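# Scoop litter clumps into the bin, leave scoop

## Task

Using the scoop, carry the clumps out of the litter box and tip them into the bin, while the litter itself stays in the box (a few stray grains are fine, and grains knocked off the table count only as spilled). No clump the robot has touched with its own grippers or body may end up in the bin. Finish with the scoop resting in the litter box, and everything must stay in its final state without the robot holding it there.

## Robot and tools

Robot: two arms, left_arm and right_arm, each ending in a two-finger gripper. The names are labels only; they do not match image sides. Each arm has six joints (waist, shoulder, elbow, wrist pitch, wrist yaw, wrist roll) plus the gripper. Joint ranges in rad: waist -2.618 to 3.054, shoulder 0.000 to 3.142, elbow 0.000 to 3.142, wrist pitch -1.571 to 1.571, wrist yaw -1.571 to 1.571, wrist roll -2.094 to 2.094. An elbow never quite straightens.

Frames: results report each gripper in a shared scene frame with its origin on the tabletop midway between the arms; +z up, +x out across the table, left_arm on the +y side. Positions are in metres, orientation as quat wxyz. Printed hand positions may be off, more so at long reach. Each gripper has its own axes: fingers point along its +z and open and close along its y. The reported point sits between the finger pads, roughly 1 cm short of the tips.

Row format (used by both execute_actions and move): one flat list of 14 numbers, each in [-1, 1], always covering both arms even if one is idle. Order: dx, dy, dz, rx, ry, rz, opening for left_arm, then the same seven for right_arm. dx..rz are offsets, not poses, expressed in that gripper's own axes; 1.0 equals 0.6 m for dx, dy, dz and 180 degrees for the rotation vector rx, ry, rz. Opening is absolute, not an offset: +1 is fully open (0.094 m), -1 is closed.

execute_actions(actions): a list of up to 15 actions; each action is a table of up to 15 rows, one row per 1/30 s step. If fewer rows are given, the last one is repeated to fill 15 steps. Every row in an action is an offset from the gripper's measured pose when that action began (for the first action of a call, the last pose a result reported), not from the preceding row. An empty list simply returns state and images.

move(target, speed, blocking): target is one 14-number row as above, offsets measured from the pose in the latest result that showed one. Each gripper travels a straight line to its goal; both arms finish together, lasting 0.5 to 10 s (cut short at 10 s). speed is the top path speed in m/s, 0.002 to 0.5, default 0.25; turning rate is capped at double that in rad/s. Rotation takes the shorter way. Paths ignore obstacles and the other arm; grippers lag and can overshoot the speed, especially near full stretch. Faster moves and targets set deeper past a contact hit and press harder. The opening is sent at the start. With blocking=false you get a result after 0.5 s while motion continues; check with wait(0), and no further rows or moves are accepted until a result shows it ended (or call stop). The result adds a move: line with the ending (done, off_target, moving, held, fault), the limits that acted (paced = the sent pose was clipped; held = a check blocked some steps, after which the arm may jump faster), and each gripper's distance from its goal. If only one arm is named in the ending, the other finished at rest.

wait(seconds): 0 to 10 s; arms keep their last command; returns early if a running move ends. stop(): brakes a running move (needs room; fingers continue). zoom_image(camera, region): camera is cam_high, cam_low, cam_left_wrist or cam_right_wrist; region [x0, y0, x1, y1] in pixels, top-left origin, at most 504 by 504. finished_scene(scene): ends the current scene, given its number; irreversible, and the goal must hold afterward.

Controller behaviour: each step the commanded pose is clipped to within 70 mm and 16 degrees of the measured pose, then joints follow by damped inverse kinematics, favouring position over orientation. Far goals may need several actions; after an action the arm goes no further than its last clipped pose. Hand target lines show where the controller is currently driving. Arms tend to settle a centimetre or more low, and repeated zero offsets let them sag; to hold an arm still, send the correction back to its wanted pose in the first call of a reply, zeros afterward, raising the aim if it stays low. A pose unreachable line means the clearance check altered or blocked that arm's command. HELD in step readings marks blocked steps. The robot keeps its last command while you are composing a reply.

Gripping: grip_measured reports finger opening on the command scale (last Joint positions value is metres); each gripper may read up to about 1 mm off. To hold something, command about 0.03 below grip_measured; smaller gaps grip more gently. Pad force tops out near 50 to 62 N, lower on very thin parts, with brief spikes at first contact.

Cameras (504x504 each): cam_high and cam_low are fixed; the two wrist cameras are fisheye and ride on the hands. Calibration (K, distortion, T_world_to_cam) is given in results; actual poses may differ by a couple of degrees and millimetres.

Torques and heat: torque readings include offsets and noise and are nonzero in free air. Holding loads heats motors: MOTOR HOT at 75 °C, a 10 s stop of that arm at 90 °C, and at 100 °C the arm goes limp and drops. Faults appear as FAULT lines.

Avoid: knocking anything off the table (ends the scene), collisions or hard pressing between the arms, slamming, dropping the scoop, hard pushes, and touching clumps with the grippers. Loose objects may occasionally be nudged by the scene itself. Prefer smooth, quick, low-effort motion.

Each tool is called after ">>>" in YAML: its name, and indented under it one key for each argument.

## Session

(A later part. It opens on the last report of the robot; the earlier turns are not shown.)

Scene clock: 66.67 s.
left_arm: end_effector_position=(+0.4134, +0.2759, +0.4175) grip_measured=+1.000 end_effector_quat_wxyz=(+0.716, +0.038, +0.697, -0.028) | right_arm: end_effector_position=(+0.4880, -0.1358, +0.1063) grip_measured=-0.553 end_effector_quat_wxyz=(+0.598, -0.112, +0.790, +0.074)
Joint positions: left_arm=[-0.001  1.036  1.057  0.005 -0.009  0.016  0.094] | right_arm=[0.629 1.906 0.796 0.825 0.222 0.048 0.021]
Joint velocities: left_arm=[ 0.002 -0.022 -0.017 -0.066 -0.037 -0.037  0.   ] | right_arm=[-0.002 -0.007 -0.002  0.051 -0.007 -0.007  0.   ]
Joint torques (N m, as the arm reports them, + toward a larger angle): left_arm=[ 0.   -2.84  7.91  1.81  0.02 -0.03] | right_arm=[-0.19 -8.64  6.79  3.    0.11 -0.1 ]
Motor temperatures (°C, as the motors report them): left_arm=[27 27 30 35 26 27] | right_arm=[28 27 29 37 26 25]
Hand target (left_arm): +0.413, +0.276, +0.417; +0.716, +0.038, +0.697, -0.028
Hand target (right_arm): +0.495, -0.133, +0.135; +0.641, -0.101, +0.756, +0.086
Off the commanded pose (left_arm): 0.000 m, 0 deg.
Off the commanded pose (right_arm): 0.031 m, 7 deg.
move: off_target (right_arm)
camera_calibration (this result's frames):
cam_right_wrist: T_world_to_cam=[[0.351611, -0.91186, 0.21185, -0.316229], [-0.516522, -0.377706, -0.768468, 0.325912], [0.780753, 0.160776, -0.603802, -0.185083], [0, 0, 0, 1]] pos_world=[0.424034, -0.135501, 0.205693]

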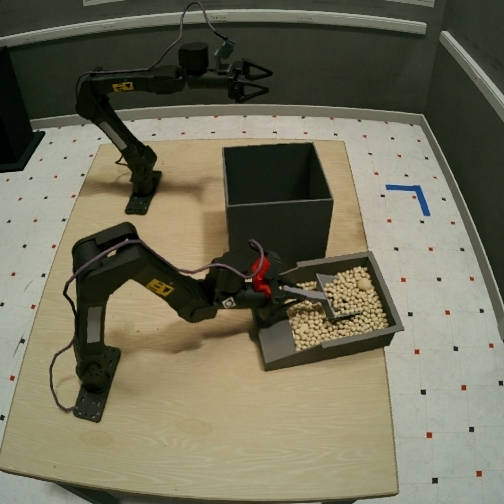

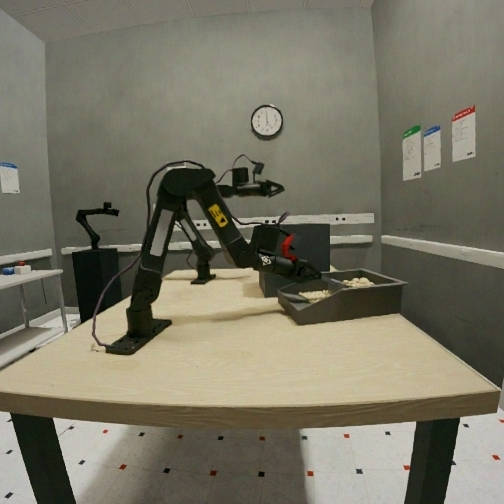

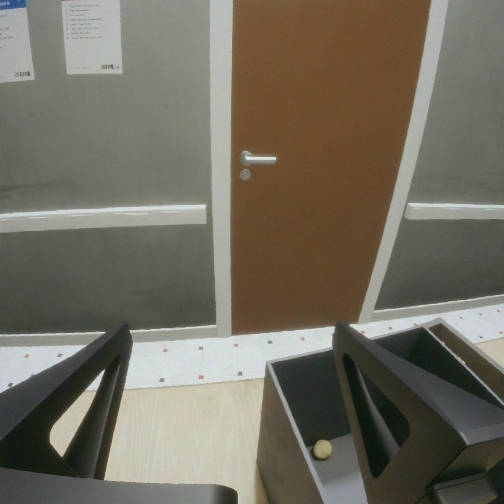

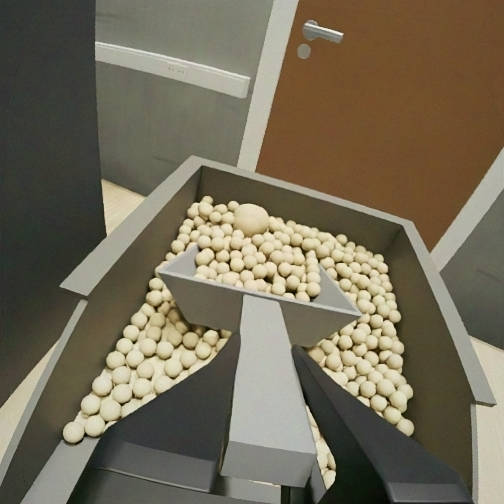

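>>> move:
  target: [0,0,0,0,0,0,1,0.02,0,-0.01,0,0.13,0,-0.6]
  speed: 0.08

>>> move:
  target: [0,0,0,0,0,0,1,0.04,0,-0.06,0,0,0,-0.65]
  speed: 0.05

>>> zoom_image:
  camera: "cam_high"
  region: [240,230,420,380]

Scene clock: 70.07 s.
left_arm: end_effector_position=(+0.4134, +0.2759, +0.4175) grip_measured=+1.000 end_effector_quat_wxyz=(+0.716, +0.038, +0.697, -0.028) | right_arm: end_effector_position=(+0.4877, -0.1330, +0.1107) grip_measured=-0.553 end_effector_quat_wxyz=(+0.464, -0.118, +0.877, +0.051)
Joint positions: left_arm=[-0.001  1.036  1.057  0.005 -0.009  0.016  0.094] | right_arm=[0.629 1.818 1.071 0.132 0.207 0.121 0.021]
Joint velocities: left_arm=[-0.007 -0.002 -0.002 -0.037  0.037  0.007  0.   ] | right_arm=[ 0.002 -0.017 -0.017 -0.081 -0.007 -0.007 -0.   ]
Joint torques (N m, as the arm reports them, + toward a larger angle): left_arm=[ 0.   -2.88  7.94  1.82  0.04 -0.02] | right_arm=[-0.89 -8.39  8.83  0.81 -0.1   0.04]
Motor temperatures (°C, as the motors report them): left_arm=[27 27 30 35 26 27] | right_arm=[28 27 29 36 26 25]
Hand target (left_arm): +0.413, +0.276, +0.417; +0.716, +0.038, +0.697, -0.028
Hand target (right_arm): +0.480, -0.138, +0.097; +0.428, -0.124, +0.894, +0.047
Off the commanded pose (left_arm): 0.000 m, 0 deg.
Off the commanded pose (right_arm): 0.017 m, 5 deg.
move: off_target (right_arm)
camera_calibration (this result's frames):
cam_right_wrist: T_world_to_cam=[[0.396199, -0.901446, 0.174419, -0.330677], [-0.728057, -0.424188, -0.538514, 0.40172], [0.559427, 0.086372, -0.824367, -0.0601321], [0, 0, 0, 1]] pos_world=[0.457128, -0.122489, 0.224437]

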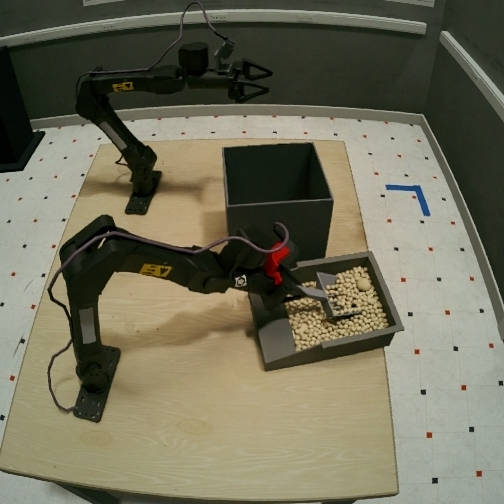

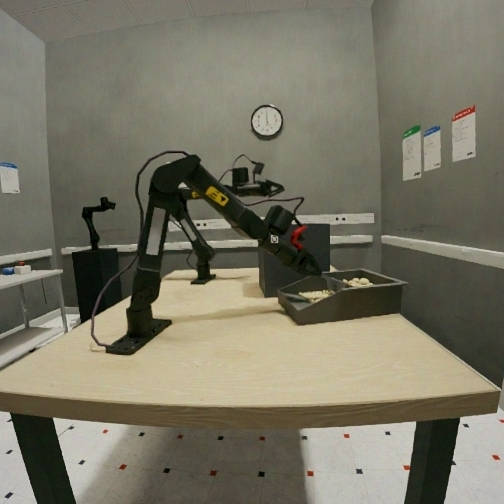

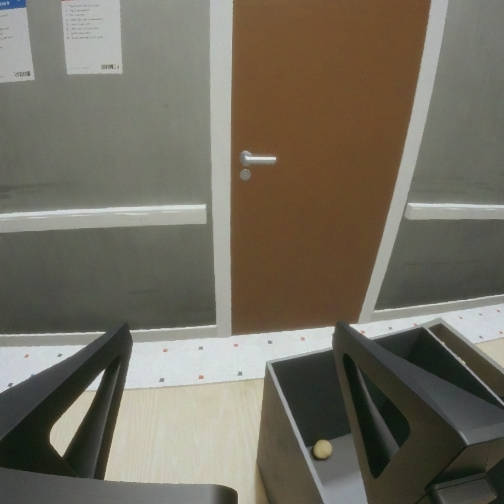

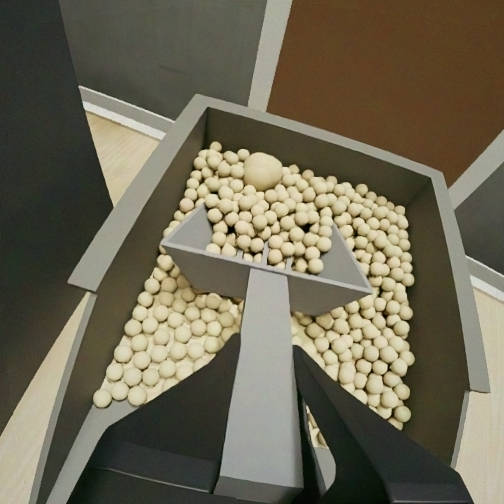

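Scene clock: 71.23 s.
left_arm: end_effector_position=(+0.4134, +0.2759, +0.4175) grip_measured=+1.000 end_effector_quat_wxyz=(+0.716, +0.038, +0.697, -0.028) | right_arm: end_effector_position=(+0.4558, -0.1446, +0.1145) grip_measured=-0.553 end_effector_quat_wxyz=(+0.472, -0.116, +0.872, +0.053)
Joint positions: left_arm=[-0.001  1.036  1.057  0.005 -0.009  0.016  0.094] | right_arm=[0.645 1.693 0.917 0.178 0.223 0.129 0.021]
Joint velocities: left_arm=[ 0.002  0.012 -0.017 -0.022  0.007 -0.051  0.   ] | right_arm=[-0.017  0.002 -0.012  0.051  0.022  0.022  0.002]
Joint torques (N m, as the arm reports them, + toward a larger angle): left_arm=[ 0.   -2.87  7.87  1.8   0.01 -0.07] | right_arm=[ 0.85 -9.13  5.25  1.44  0.16  0.05]
Motor temperatures (°C, as the motors report them): left_arm=[27 27 30 35 26 27] | right_arm=[28 27 29 36 26 25]
Hand target (left_arm): +0.413, +0.276, +0.417; +0.716, +0.038, +0.697, -0.028
Hand target (right_arm): +0.446, -0.145, +0.112; +0.464, -0.118, +0.876, +0.051
Off the commanded pose (left_arm): 0.000 m, 0 deg.
Off the commanded pose (right_arm): 0.010 m, 1 deg.
move: done
camera_calibration (this result's frames):
cam_right_wrist: T_world_to_cam=[[0.391509, -0.903444, 0.174669, -0.327364], [-0.718718, -0.418769, -0.555047, 0.374028], [0.5746, 0.0917682, -0.813273, -0.0455858], [0, 0, 0, 1]] pos_world=[0.42318, -0.13494, 0.22771]

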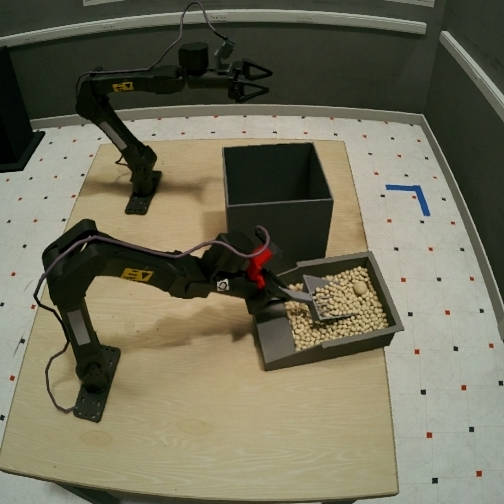

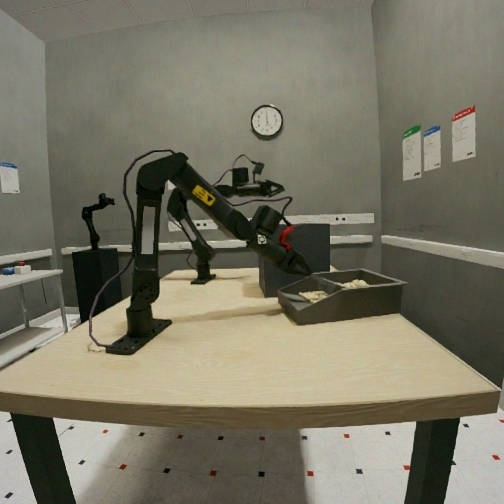

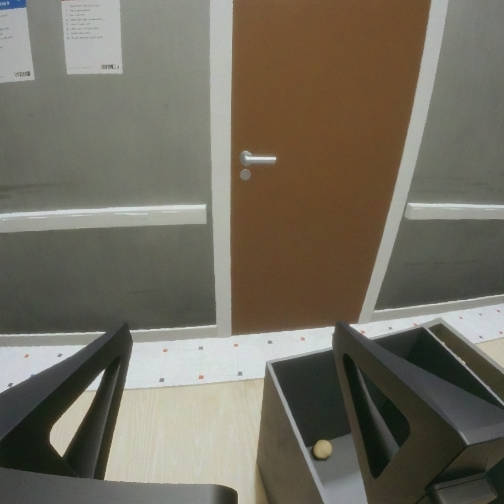

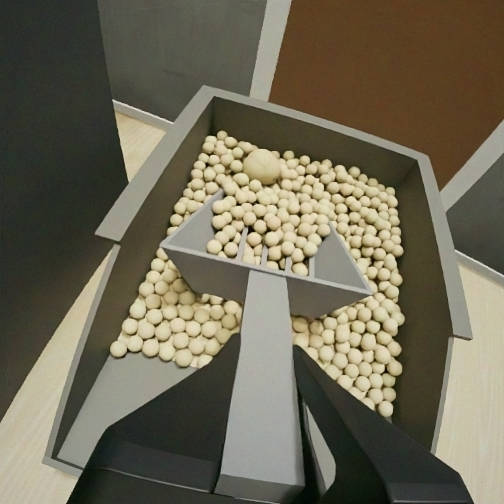

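Region (240, 230, 420, 380) of cam_high's 504x504 image, scaled by 2.800, with more detail than that image has.

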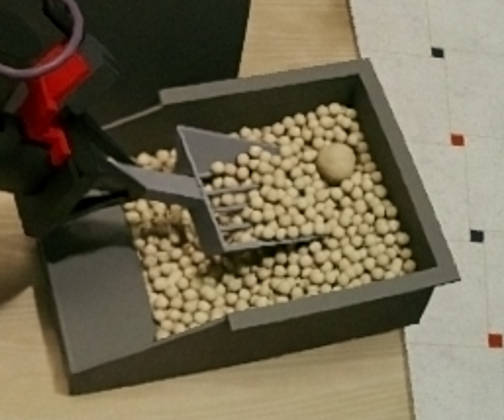

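Clump now on top. Push shallowly under it.

>>> move:
  target: [0,0,0,0,0,0,1,-0.03,0,0.07,0,-0.02,0,-0.65]
  speed: 0.04

>>> zoom_image:
  camera: "cam_high"
  region: [240,230,420,380]

Scene clock: 72.83 s.
left_arm: end_effector_position=(+0.4134, +0.2759, +0.4175) grip_measured=+1.000 end_effector_quat_wxyz=(+0.716, +0.038, +0.697, -0.028) | right_arm: end_effector_position=(+0.4880, -0.1322, +0.1056) grip_measured=-0.553 end_effector_quat_wxyz=(+0.493, -0.113, +0.861, +0.058)
Joint positions: left_arm=[-0.001  1.036  1.057  0.005 -0.009  0.016  0.094] | right_arm=[0.634 1.83  0.995 0.289 0.217 0.116 0.021]
Joint velocities: left_arm=[-0.007 -0.012 -0.027 -0.007 -0.007  0.051  0.   ] | right_arm=[ 0.012 -0.017 -0.002 -0.037 -0.022  0.081  0.001]
Joint torques (N m, as the arm reports them, + toward a larger angle): left_arm=[ 0.06 -2.87  7.86  1.78  0.02 -0.03] | right_arm=[-1.09 -6.49 10.07  1.87  0.01 -0.16]
Motor temperatures (°C, as the motors report them): left_arm=[27 27 30 35 26 27] | right_arm=[28 27 29 36 26 25]
Hand target (left_arm): +0.413, +0.276, +0.417; +0.716, +0.038, +0.697, -0.028
Hand target (right_arm): +0.498, -0.133, +0.106; +0.499, -0.114, +0.857, +0.057
Off the commanded pose (left_arm): 0.000 m, 0 deg.
Off the commanded pose (right_arm): 0.011 m, 1 deg.
move: off_target (right_arm)
camera_calibration (this result's frames):
cam_right_wrist: T_world_to_cam=[[0.383493, -0.906268, 0.177798, -0.32401], [-0.691755, -0.409423, -0.594851, 0.389697], [0.611889, 0.105128, -0.783926, -0.0920211], [0, 0, 0, 1]] pos_world=[0.450137, -0.124415, 0.217283]

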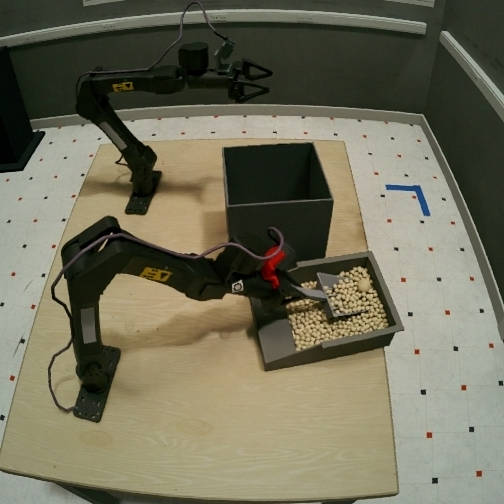

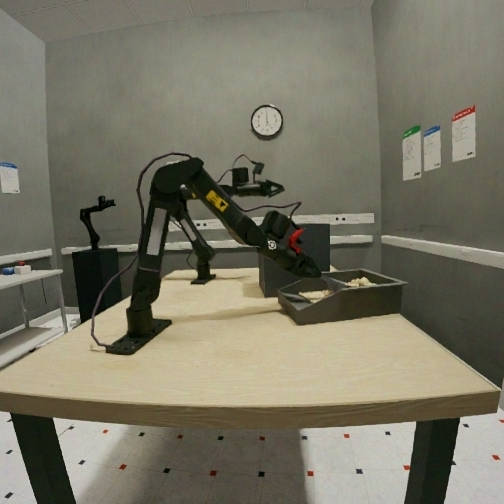

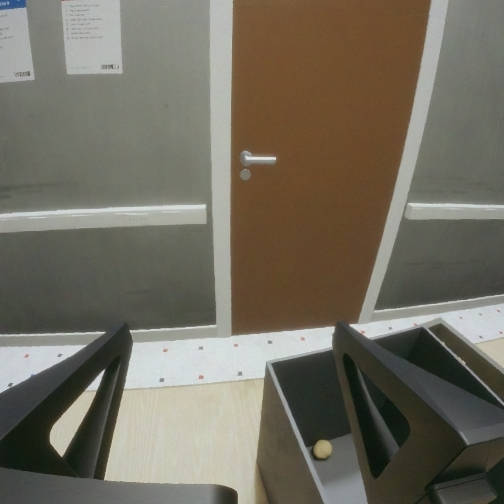

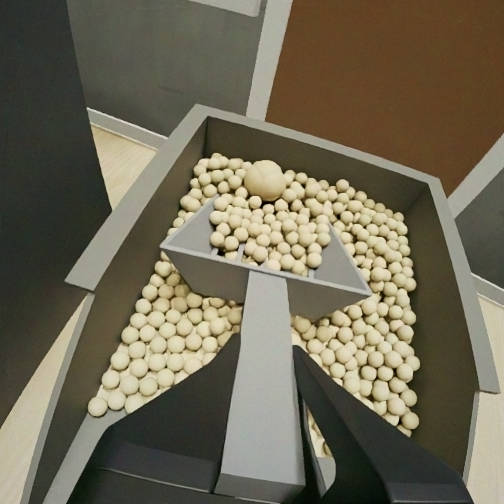

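Region (240, 230, 420, 380) of cam_high's 504x504 image, scaled by 2.800, with more detail than that image has.

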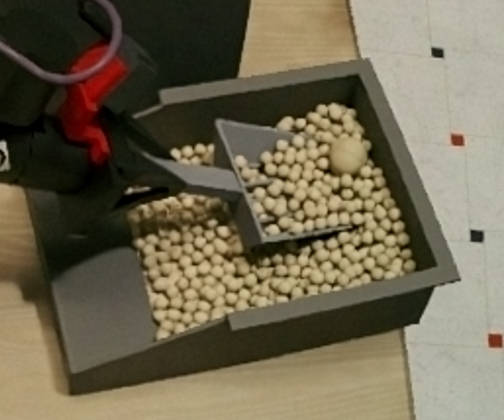

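>>> move:
  target: [0,0,0,0,0,0,1,-0.03,0,0.02,0,-0.06,0,-0.65]
  speed: 0.04

>>> zoom_image:
  camera: "cam_high"
  region: [240,230,420,380]

Scene clock: 75.60 s.
left_arm: end_effector_position=(+0.4134, +0.2759, +0.4175) grip_measured=+1.000 end_effector_quat_wxyz=(+0.716, +0.038, +0.697, -0.028) | right_arm: end_effector_position=(+0.4971, -0.1283, +0.1006) grip_measured=-0.553 end_effector_quat_wxyz=(+0.540, -0.114, +0.832, +0.065)
Joint positions: left_arm=[-0.001  1.036  1.057  0.005 -0.009  0.016  0.094] | right_arm=[0.634 1.894 0.935 0.526 0.223 0.086 0.021]
Joint velocities: left_arm=[-0.012 -0.012 -0.007  0.037 -0.022  0.022  0.   ] | right_arm=[ 0.002 -0.012 -0.017  0.022  0.007 -0.007 -0.   ]
Joint torques (N m, as the arm reports them, + toward a larger angle): left_arm=[ 0.11 -2.8   7.89  1.84  0.01 -0.02] | right_arm=[-0.35 -7.92  7.13  2.62  0.2  -0.15]
Motor temperatures (°C, as the motors report them): left_arm=[27 27 30 35 26 27] | right_arm=[28 27 29 37 26 25]
Hand target (left_arm): +0.413, +0.276, +0.417; +0.716, +0.038, +0.697, -0.028
Hand target (right_arm): +0.506, -0.127, +0.115; +0.570, -0.107, +0.811, +0.069
Off the commanded pose (left_arm): 0.000 m, 0 deg.
Off the commanded pose (right_arm): 0.017 m, 4 deg.
move: off_target (right_arm)
camera_calibration (this result's frames):
cam_right_wrist: T_world_to_cam=[[0.371638, -0.90783, 0.194241, -0.319018], [-0.619952, -0.398419, -0.67596, 0.368543], [0.691046, 0.130792, -0.710879, -0.145355], [0, 0, 0, 1]] pos_world=[0.447485, -0.123768, 0.207756]

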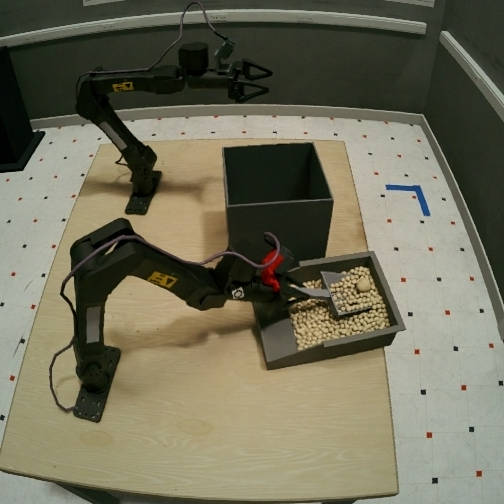

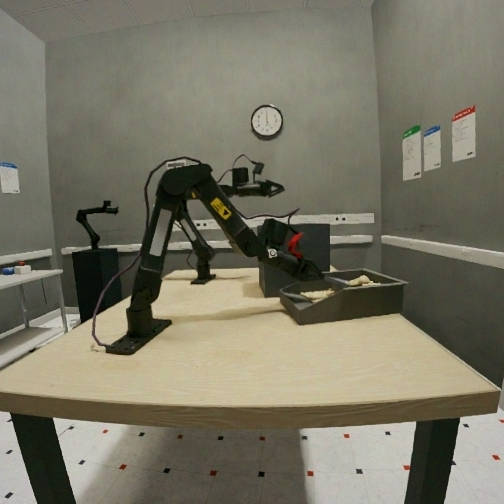

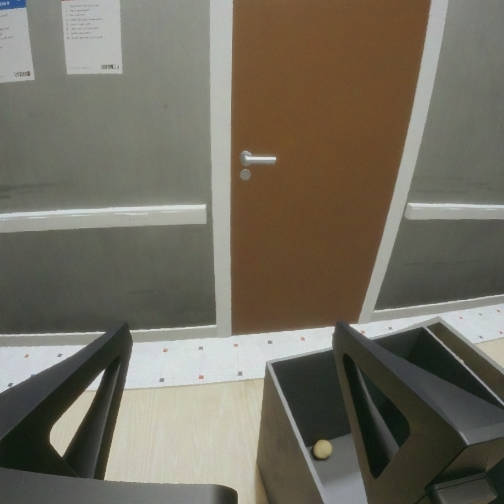

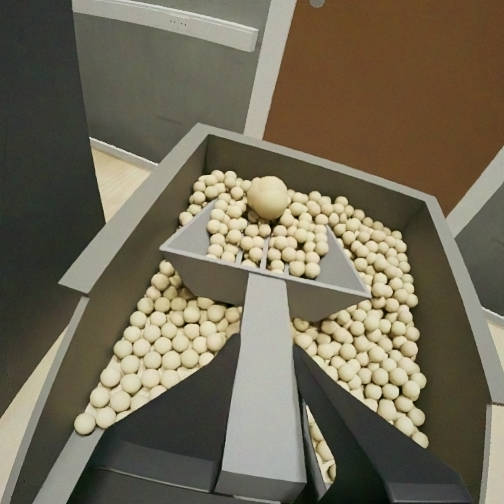

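Region (240, 230, 420, 380) of cam_high's 504x504 image, scaled by 2.800, with more detail than that image has.

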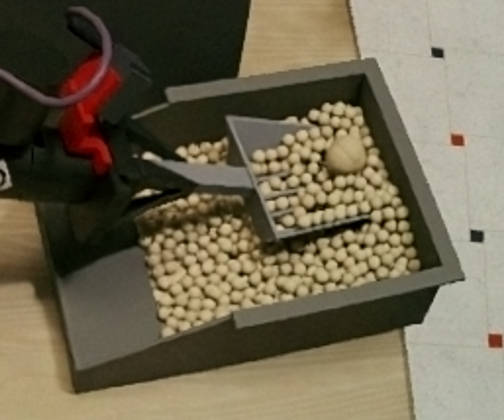

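>>> move:
  target: [0,0,0,0,0,0,1,-0.06,0,-0.035,0,-0.08,0,-0.65]
  speed: 0.04

Scene clock: 79.13 s.
left_arm: end_effector_position=(+0.4134, +0.2759, +0.4175) grip_measured=+1.000 end_effector_quat_wxyz=(+0.716, +0.038, +0.697, -0.028) | right_arm: end_effector_position=(+0.4904, -0.1349, +0.1146) grip_measured=-0.553 end_effector_quat_wxyz=(+0.603, -0.109, +0.787, +0.070)
Joint positions: left_arm=[-0.001  1.036  1.057  0.005 -0.009  0.016  0.094] | right_arm=[0.634 1.894 0.812 0.807 0.238 0.044 0.021]
Joint velocities: left_arm=[-0.022  0.007  0.012 -0.007  0.022  0.022  0.   ] | right_arm=[ 0.002 -0.002 -0.007  0.022 -0.007 -0.051 -0.001]
Joint torques (N m, as the arm reports them, + toward a larger angle): left_arm=[ 0.05 -2.96  7.82  1.81  0.03 -0.04] | right_arm=[ 0.71 -9.64  6.2   2.61  0.1  -0.09]
Motor temperatures (°C, as the motors report them): left_arm=[27 27 30 35 26 27] | right_arm=[28 28 29 38 26 25]
Hand target (left_arm): +0.413, +0.276, +0.417; +0.716, +0.038, +0.697, -0.028
Hand target (right_arm): +0.492, -0.129, +0.142; +0.638, -0.104, +0.759, +0.081
Off the commanded pose (left_arm): 0.000 m, 0 deg.
Off the commanded pose (right_arm): 0.028 m, 6 deg.
move: off_target (right_arm)
camera_calibration (this result's frames):
cam_right_wrist: T_world_to_cam=[[0.340758, -0.914493, 0.218145, -0.313755], [-0.510672, -0.374859, -0.773753, 0.331999], [0.789365, 0.152262, -0.594742, -0.188461], [0, 0, 0, 1]] pos_world=[0.425222, -0.133779, 0.213244]

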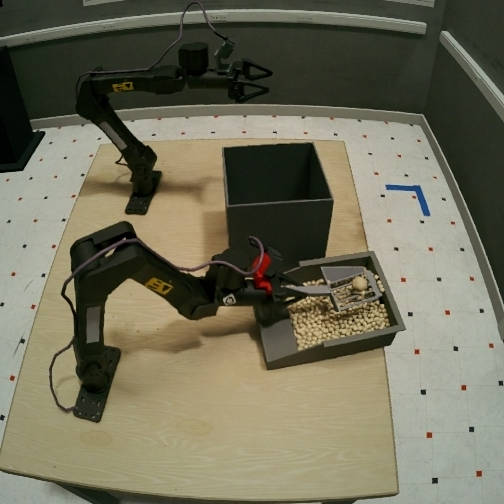

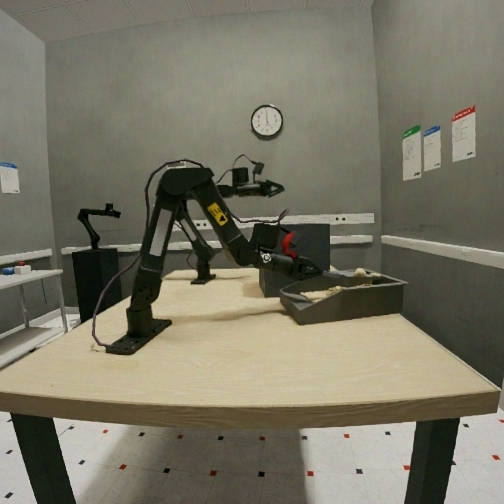

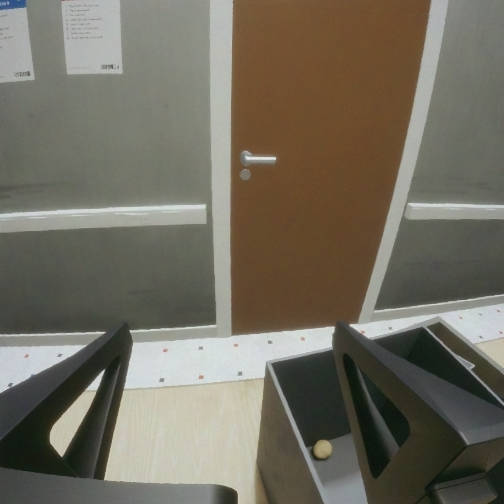

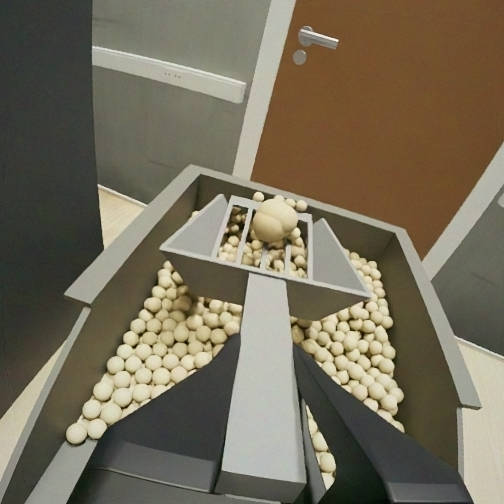

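>>> move:
  target: [0,0,0,0,0,0,1,-0.44,-0.07,-0.29,0,-0.05,0,-0.65]
  speed: 0.13

Scene clock: 82.50 s.
left_arm: end_effector_position=(+0.4134, +0.2759, +0.4175) grip_measured=+1.000 end_effector_quat_wxyz=(+0.716, +0.038, +0.697, -0.028) | right_arm: end_effector_position=(+0.4116, -0.1844, +0.3897) grip_measured=-0.553 end_effector_quat_wxyz=(+0.638, -0.110, +0.758, +0.077)
Joint positions: left_arm=[-0.001  1.036  1.057  0.005 -0.009  0.016  0.094] | right_arm=[ 0.607  1.224  1.249 -0.204  0.206  0.012  0.021]
Joint velocities: left_arm=[-0.007  0.007 -0.017 -0.022 -0.007  0.037  0.   ] | right_arm=[ 0.012 -0.007  0.002 -0.022 -0.022  0.022 -0.   ]
Joint torques (N m, as the arm reports them, + toward a larger angle): left_arm=[ 0.04 -2.71  7.96  1.79  0.02 -0.03] | right_arm=[-1.08 -5.63 10.85  2.06  0.03 -0.1 ]
Motor temperatures (°C, as the motors report them): left_arm=[27 27 30 36 26 27] | right_arm=[28 28 29 38 26 25]
Hand target (left_arm): +0.413, +0.276, +0.417; +0.716, +0.038, +0.697, -0.028
Hand target (right_arm): +0.406, -0.192, +0.416; +0.662, -0.103, +0.738, +0.079
Off the commanded pose (left_arm): 0.000 m, 0 deg.
Off the commanded pose (right_arm): 0.029 m, 4 deg.
move: off_target (right_arm)
camera_calibration (this result's frames):
cam_right_wrist: T_world_to_cam=[[0.330468, -0.915623, 0.228967, -0.392354], [-0.434433, -0.362937, -0.824345, 0.476627], [0.83789, 0.172949, -0.517715, -0.00128388], [0, 0, 0, 1]] pos_world=[0.337798, -0.18604, 0.482077]

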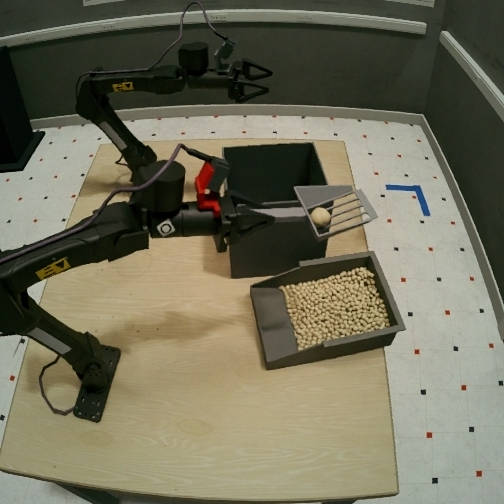

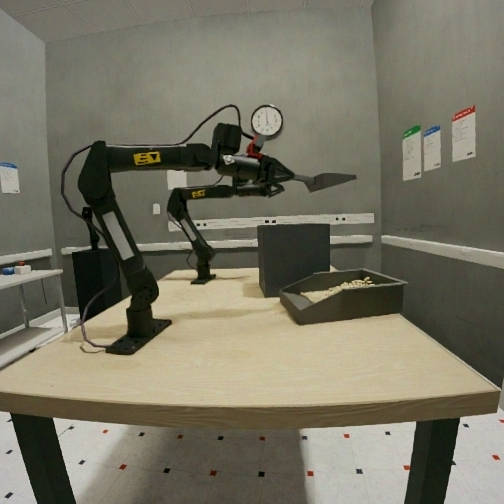

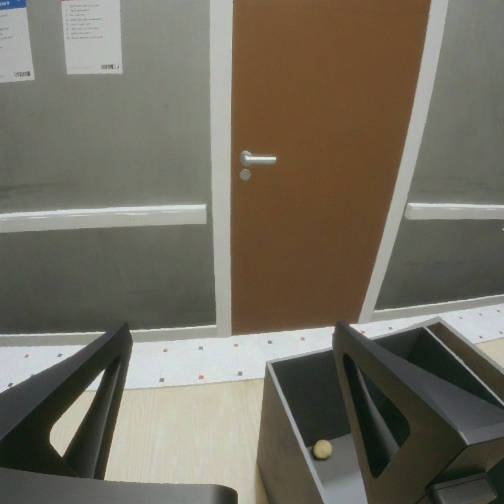

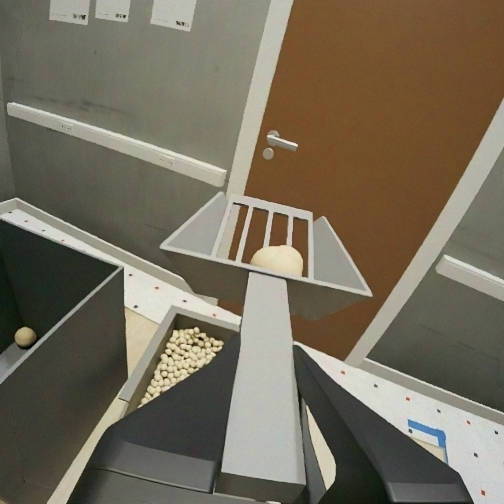

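>>> move:
  target: [0,0,0,0,0,0,1,-0.02,0.272,-0.018,-0.19,0,-0.033,-0.65]
  speed: 0.2

>>> move:
  target: [0,0,0,0,0,0,1,-0.02,0,0,0,0.16,0,-0.65]
  speed: 0.2

>>> move:
  target: [0,0,0,0,0,0,1,0.165,-0.153,-0.195,0.13,-0.02,0.13,-0.65]
  speed: 0.2

>>> zoom_image:
  camera: "cam_high"
  region: [240,230,420,380]

Scene clock: 84.67 s.
left_arm: end_effector_position=(+0.4134, +0.2759, +0.4175) grip_measured=+1.000 end_effector_quat_wxyz=(+0.716, +0.038, +0.697, -0.028) | right_arm: end_effector_position=(+0.3605, -0.0348, +0.3803) grip_measured=-0.553 end_effector_quat_wxyz=(+0.564, -0.326, +0.715, +0.255)
Joint positions: left_arm=[-0.001  1.036  1.057  0.005 -0.009  0.016  0.094] | right_arm=[ 0.806  1.376  1.381 -0.244 -0.175 -0.046  0.021]
Joint velocities: left_arm=[-0.007 -0.007 -0.002  0.022  0.037 -0.037  0.   ] | right_arm=[-0.002 -0.017  0.012 -0.007 -0.037 -0.066 -0.   ]
Joint torques (N m, as the arm reports them, + toward a larger angle): left_arm=[ 0.02 -2.74  7.88  1.82  0.   -0.04] | right_arm=[ 0.68 -4.67 11.42  2.04 -0.03 -0.08]
Motor temperatures (°C, as the motors report them): left_arm=[27 27 30 36 26 27] | right_arm=[28 27 29 38 26 25]
Hand target (left_arm): +0.413, +0.276, +0.417; +0.716, +0.038, +0.697, -0.028
Hand target (right_arm): +0.358, -0.029, +0.397; +0.578, -0.332, +0.698, +0.262
Off the commanded pose (left_arm): 0.000 m, 0 deg.
Off the commanded pose (right_arm): 0.020 m, 3 deg.
move: off_target (right_arm)
camera_calibration (this result's frames):
cam_right_wrist: T_world_to_cam=[[0.792801, -0.574677, 0.203009, -0.38133], [-0.208181, -0.568386, -0.795989, 0.401471], [0.572824, 0.588798, -0.570254, 0.140778], [0, 0, 0, 1]] pos_world=[0.305256, -0.0738413, 0.477259]

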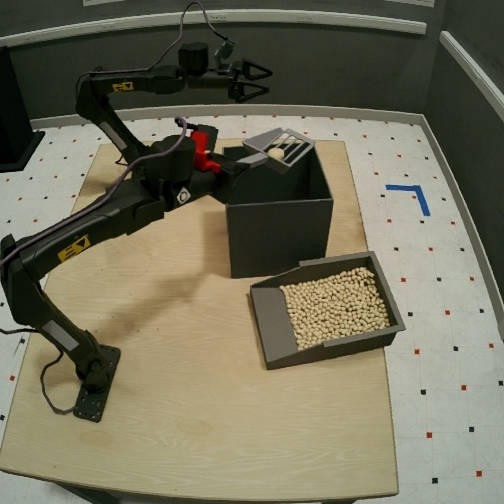

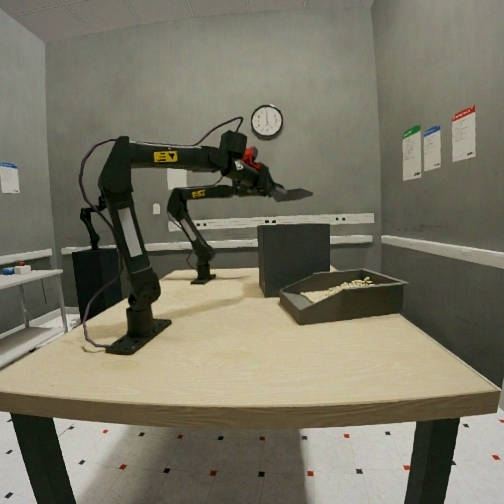

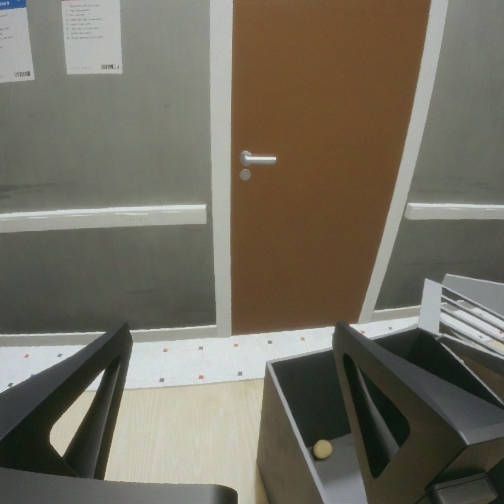

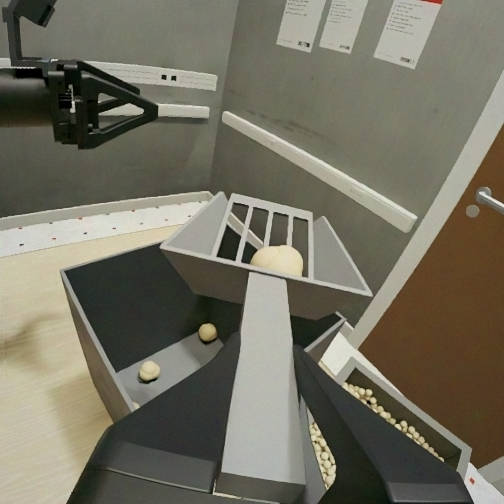

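Scene clock: 86.80 s.
left_arm: end_effector_position=(+0.4134, +0.2759, +0.4175) grip_measured=+1.000 end_effector_quat_wxyz=(+0.716, +0.038, +0.697, -0.028) | right_arm: end_effector_position=(+0.3647, -0.0374, +0.3885) grip_measured=-0.553 end_effector_quat_wxyz=(+0.365, -0.371, +0.839, +0.160)
Joint positions: left_arm=[-0.001  1.036  1.057  0.005 -0.009  0.016  0.094] | right_arm=[ 0.824  1.918  2.539 -1.375 -0.101 -0.098  0.021]
Joint velocities: left_arm=[ 0.002 -0.002  0.007  0.007  0.066 -0.007  0.   ] | right_arm=[ 0.002  0.007  0.007 -0.022 -0.007  0.022 -0.002]
Joint torques (N m, as the arm reports them, + toward a larger angle): left_arm=[ 0.11 -2.78  7.95  1.81  0.02 -0.05] | right_arm=[ 0.85 -6.94  8.37  1.59  0.04 -0.09]
Motor temperatures (°C, as the motors report them): left_arm=[27 27 30 36 26 27] | right_arm=[28 27 29 38 26 25]
Hand target (left_arm): +0.413, +0.276, +0.417; +0.716, +0.038, +0.697, -0.028
Hand target (right_arm): +0.363, -0.032, +0.392; +0.371, -0.379, +0.832, +0.161
Off the commanded pose (left_arm): 0.000 m, 0 deg.
Off the commanded pose (right_arm): 0.006 m, 1 deg.
move: done
camera_calibration (this result's frames):
cam_right_wrist: T_world_to_cam=[[0.839259, -0.527196, 0.133074, -0.37575], [-0.435703, -0.798476, -0.415451, 0.333865], [0.325281, 0.29069, -0.899829, 0.351751], [0, 0, 0, 1]] pos_world=[0.346399, -0.0337612, 0.505222]

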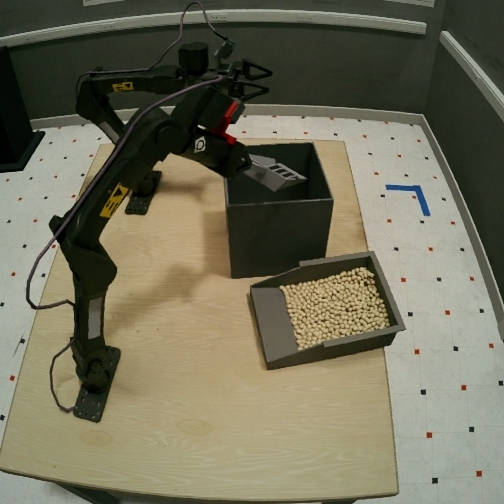

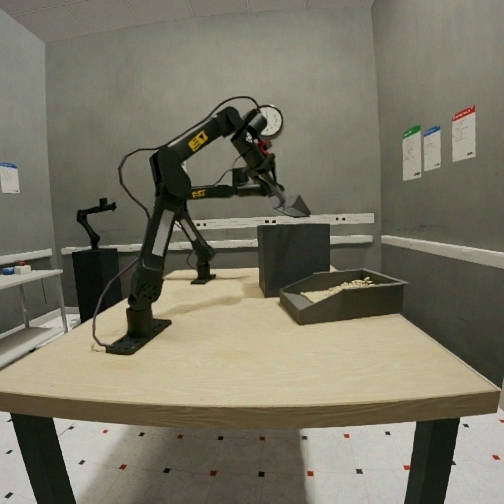

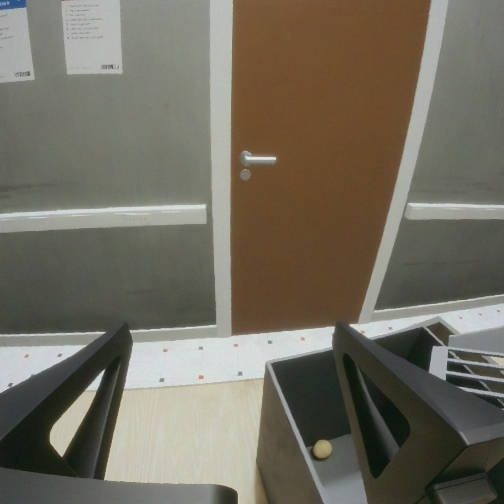

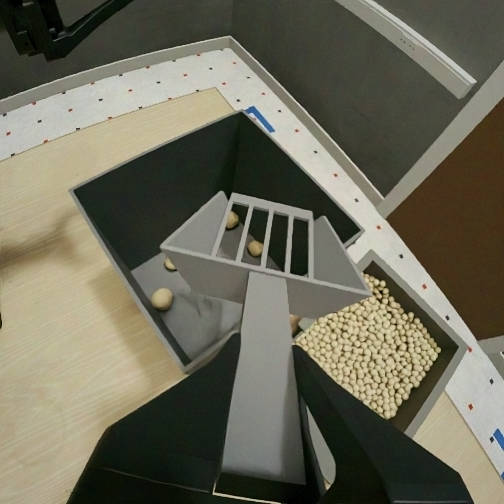

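Scene clock: 88.63 s.
left_arm: end_effector_position=(+0.4134, +0.2759, +0.4175) grip_measured=+1.000 end_effector_quat_wxyz=(+0.716, +0.038, +0.697, -0.028) | right_arm: end_effector_position=(+0.3344, -0.2074, +0.3928) grip_measured=-0.553 end_effector_quat_wxyz=(+0.411, -0.121, +0.901, +0.072)
Joint positions: left_arm=[-0.001  1.036  1.057  0.005 -0.009  0.016  0.094] | right_arm=[ 0.61   1.38   1.921 -1.258  0.129  0.152  0.021]
Joint velocities: left_arm=[ 0.007 -0.002 -0.007 -0.022  0.007 -0.022  0.   ] | right_arm=[-0.017  0.002 -0.007 -0.007 -0.007 -0.022  0.   ]
Joint torques (N m, as the arm reports them, + toward a larger angle): left_arm=[-0.14 -2.82  8.06  1.79  0.03 -0.02] | right_arm=[-0.76 -5.18  4.39  1.7   0.16  0.11]
Motor temperatures (°C, as the motors report them): left_arm=[27 27 30 36 26 27] | right_arm=[28 27 29 38 26 25]
Hand target (left_arm): +0.413, +0.276, +0.417; +0.716, +0.038, +0.697, -0.028
Hand target (right_arm): +0.333, -0.214, +0.397; +0.420, -0.107, +0.898, +0.072
Off the commanded pose (left_arm): 0.000 m, 0 deg.
Off the commanded pose (right_arm): 0.008 m, 2 deg.
move: done
camera_calibration (this result's frames):
cam_right_wrist: T_world_to_cam=[[0.434569, -0.894174, 0.107719, -0.371383], [-0.777417, -0.432807, -0.4564, 0.392937], [0.454723, 0.114594, -0.88323, 0.328585], [0, 0, 0, 1]] pos_world=[0.317452, -0.199669, 0.509558]

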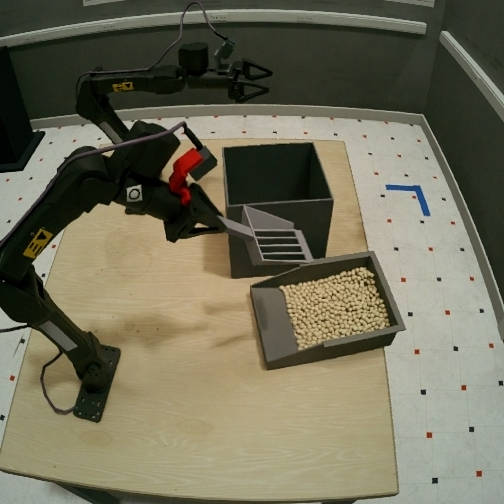

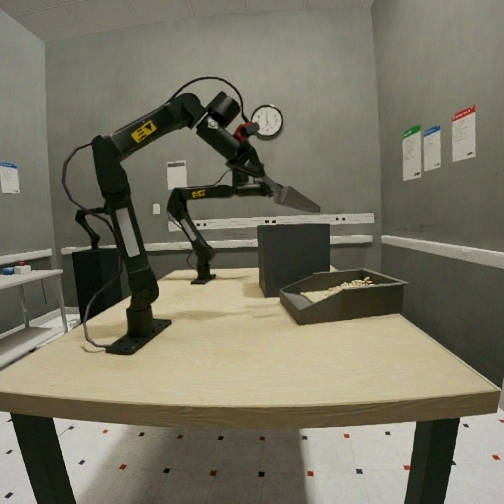

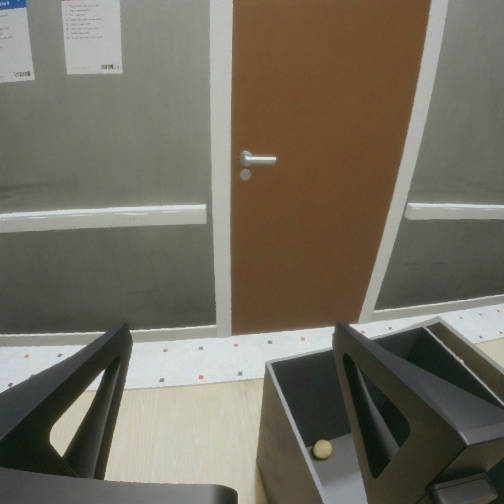

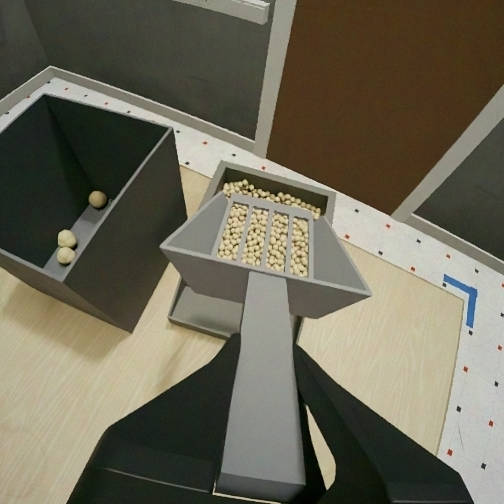

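Region (240, 230, 420, 380) of cam_high's 504x504 image, scaled by 2.800, with more detail than that image has.

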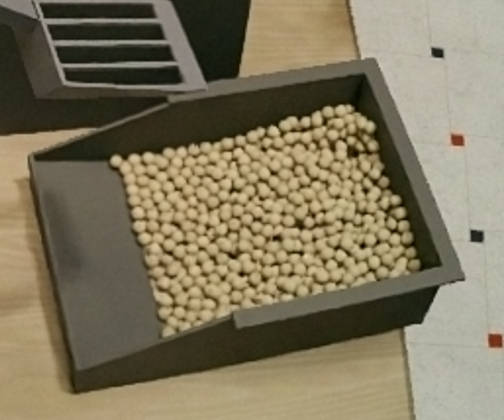

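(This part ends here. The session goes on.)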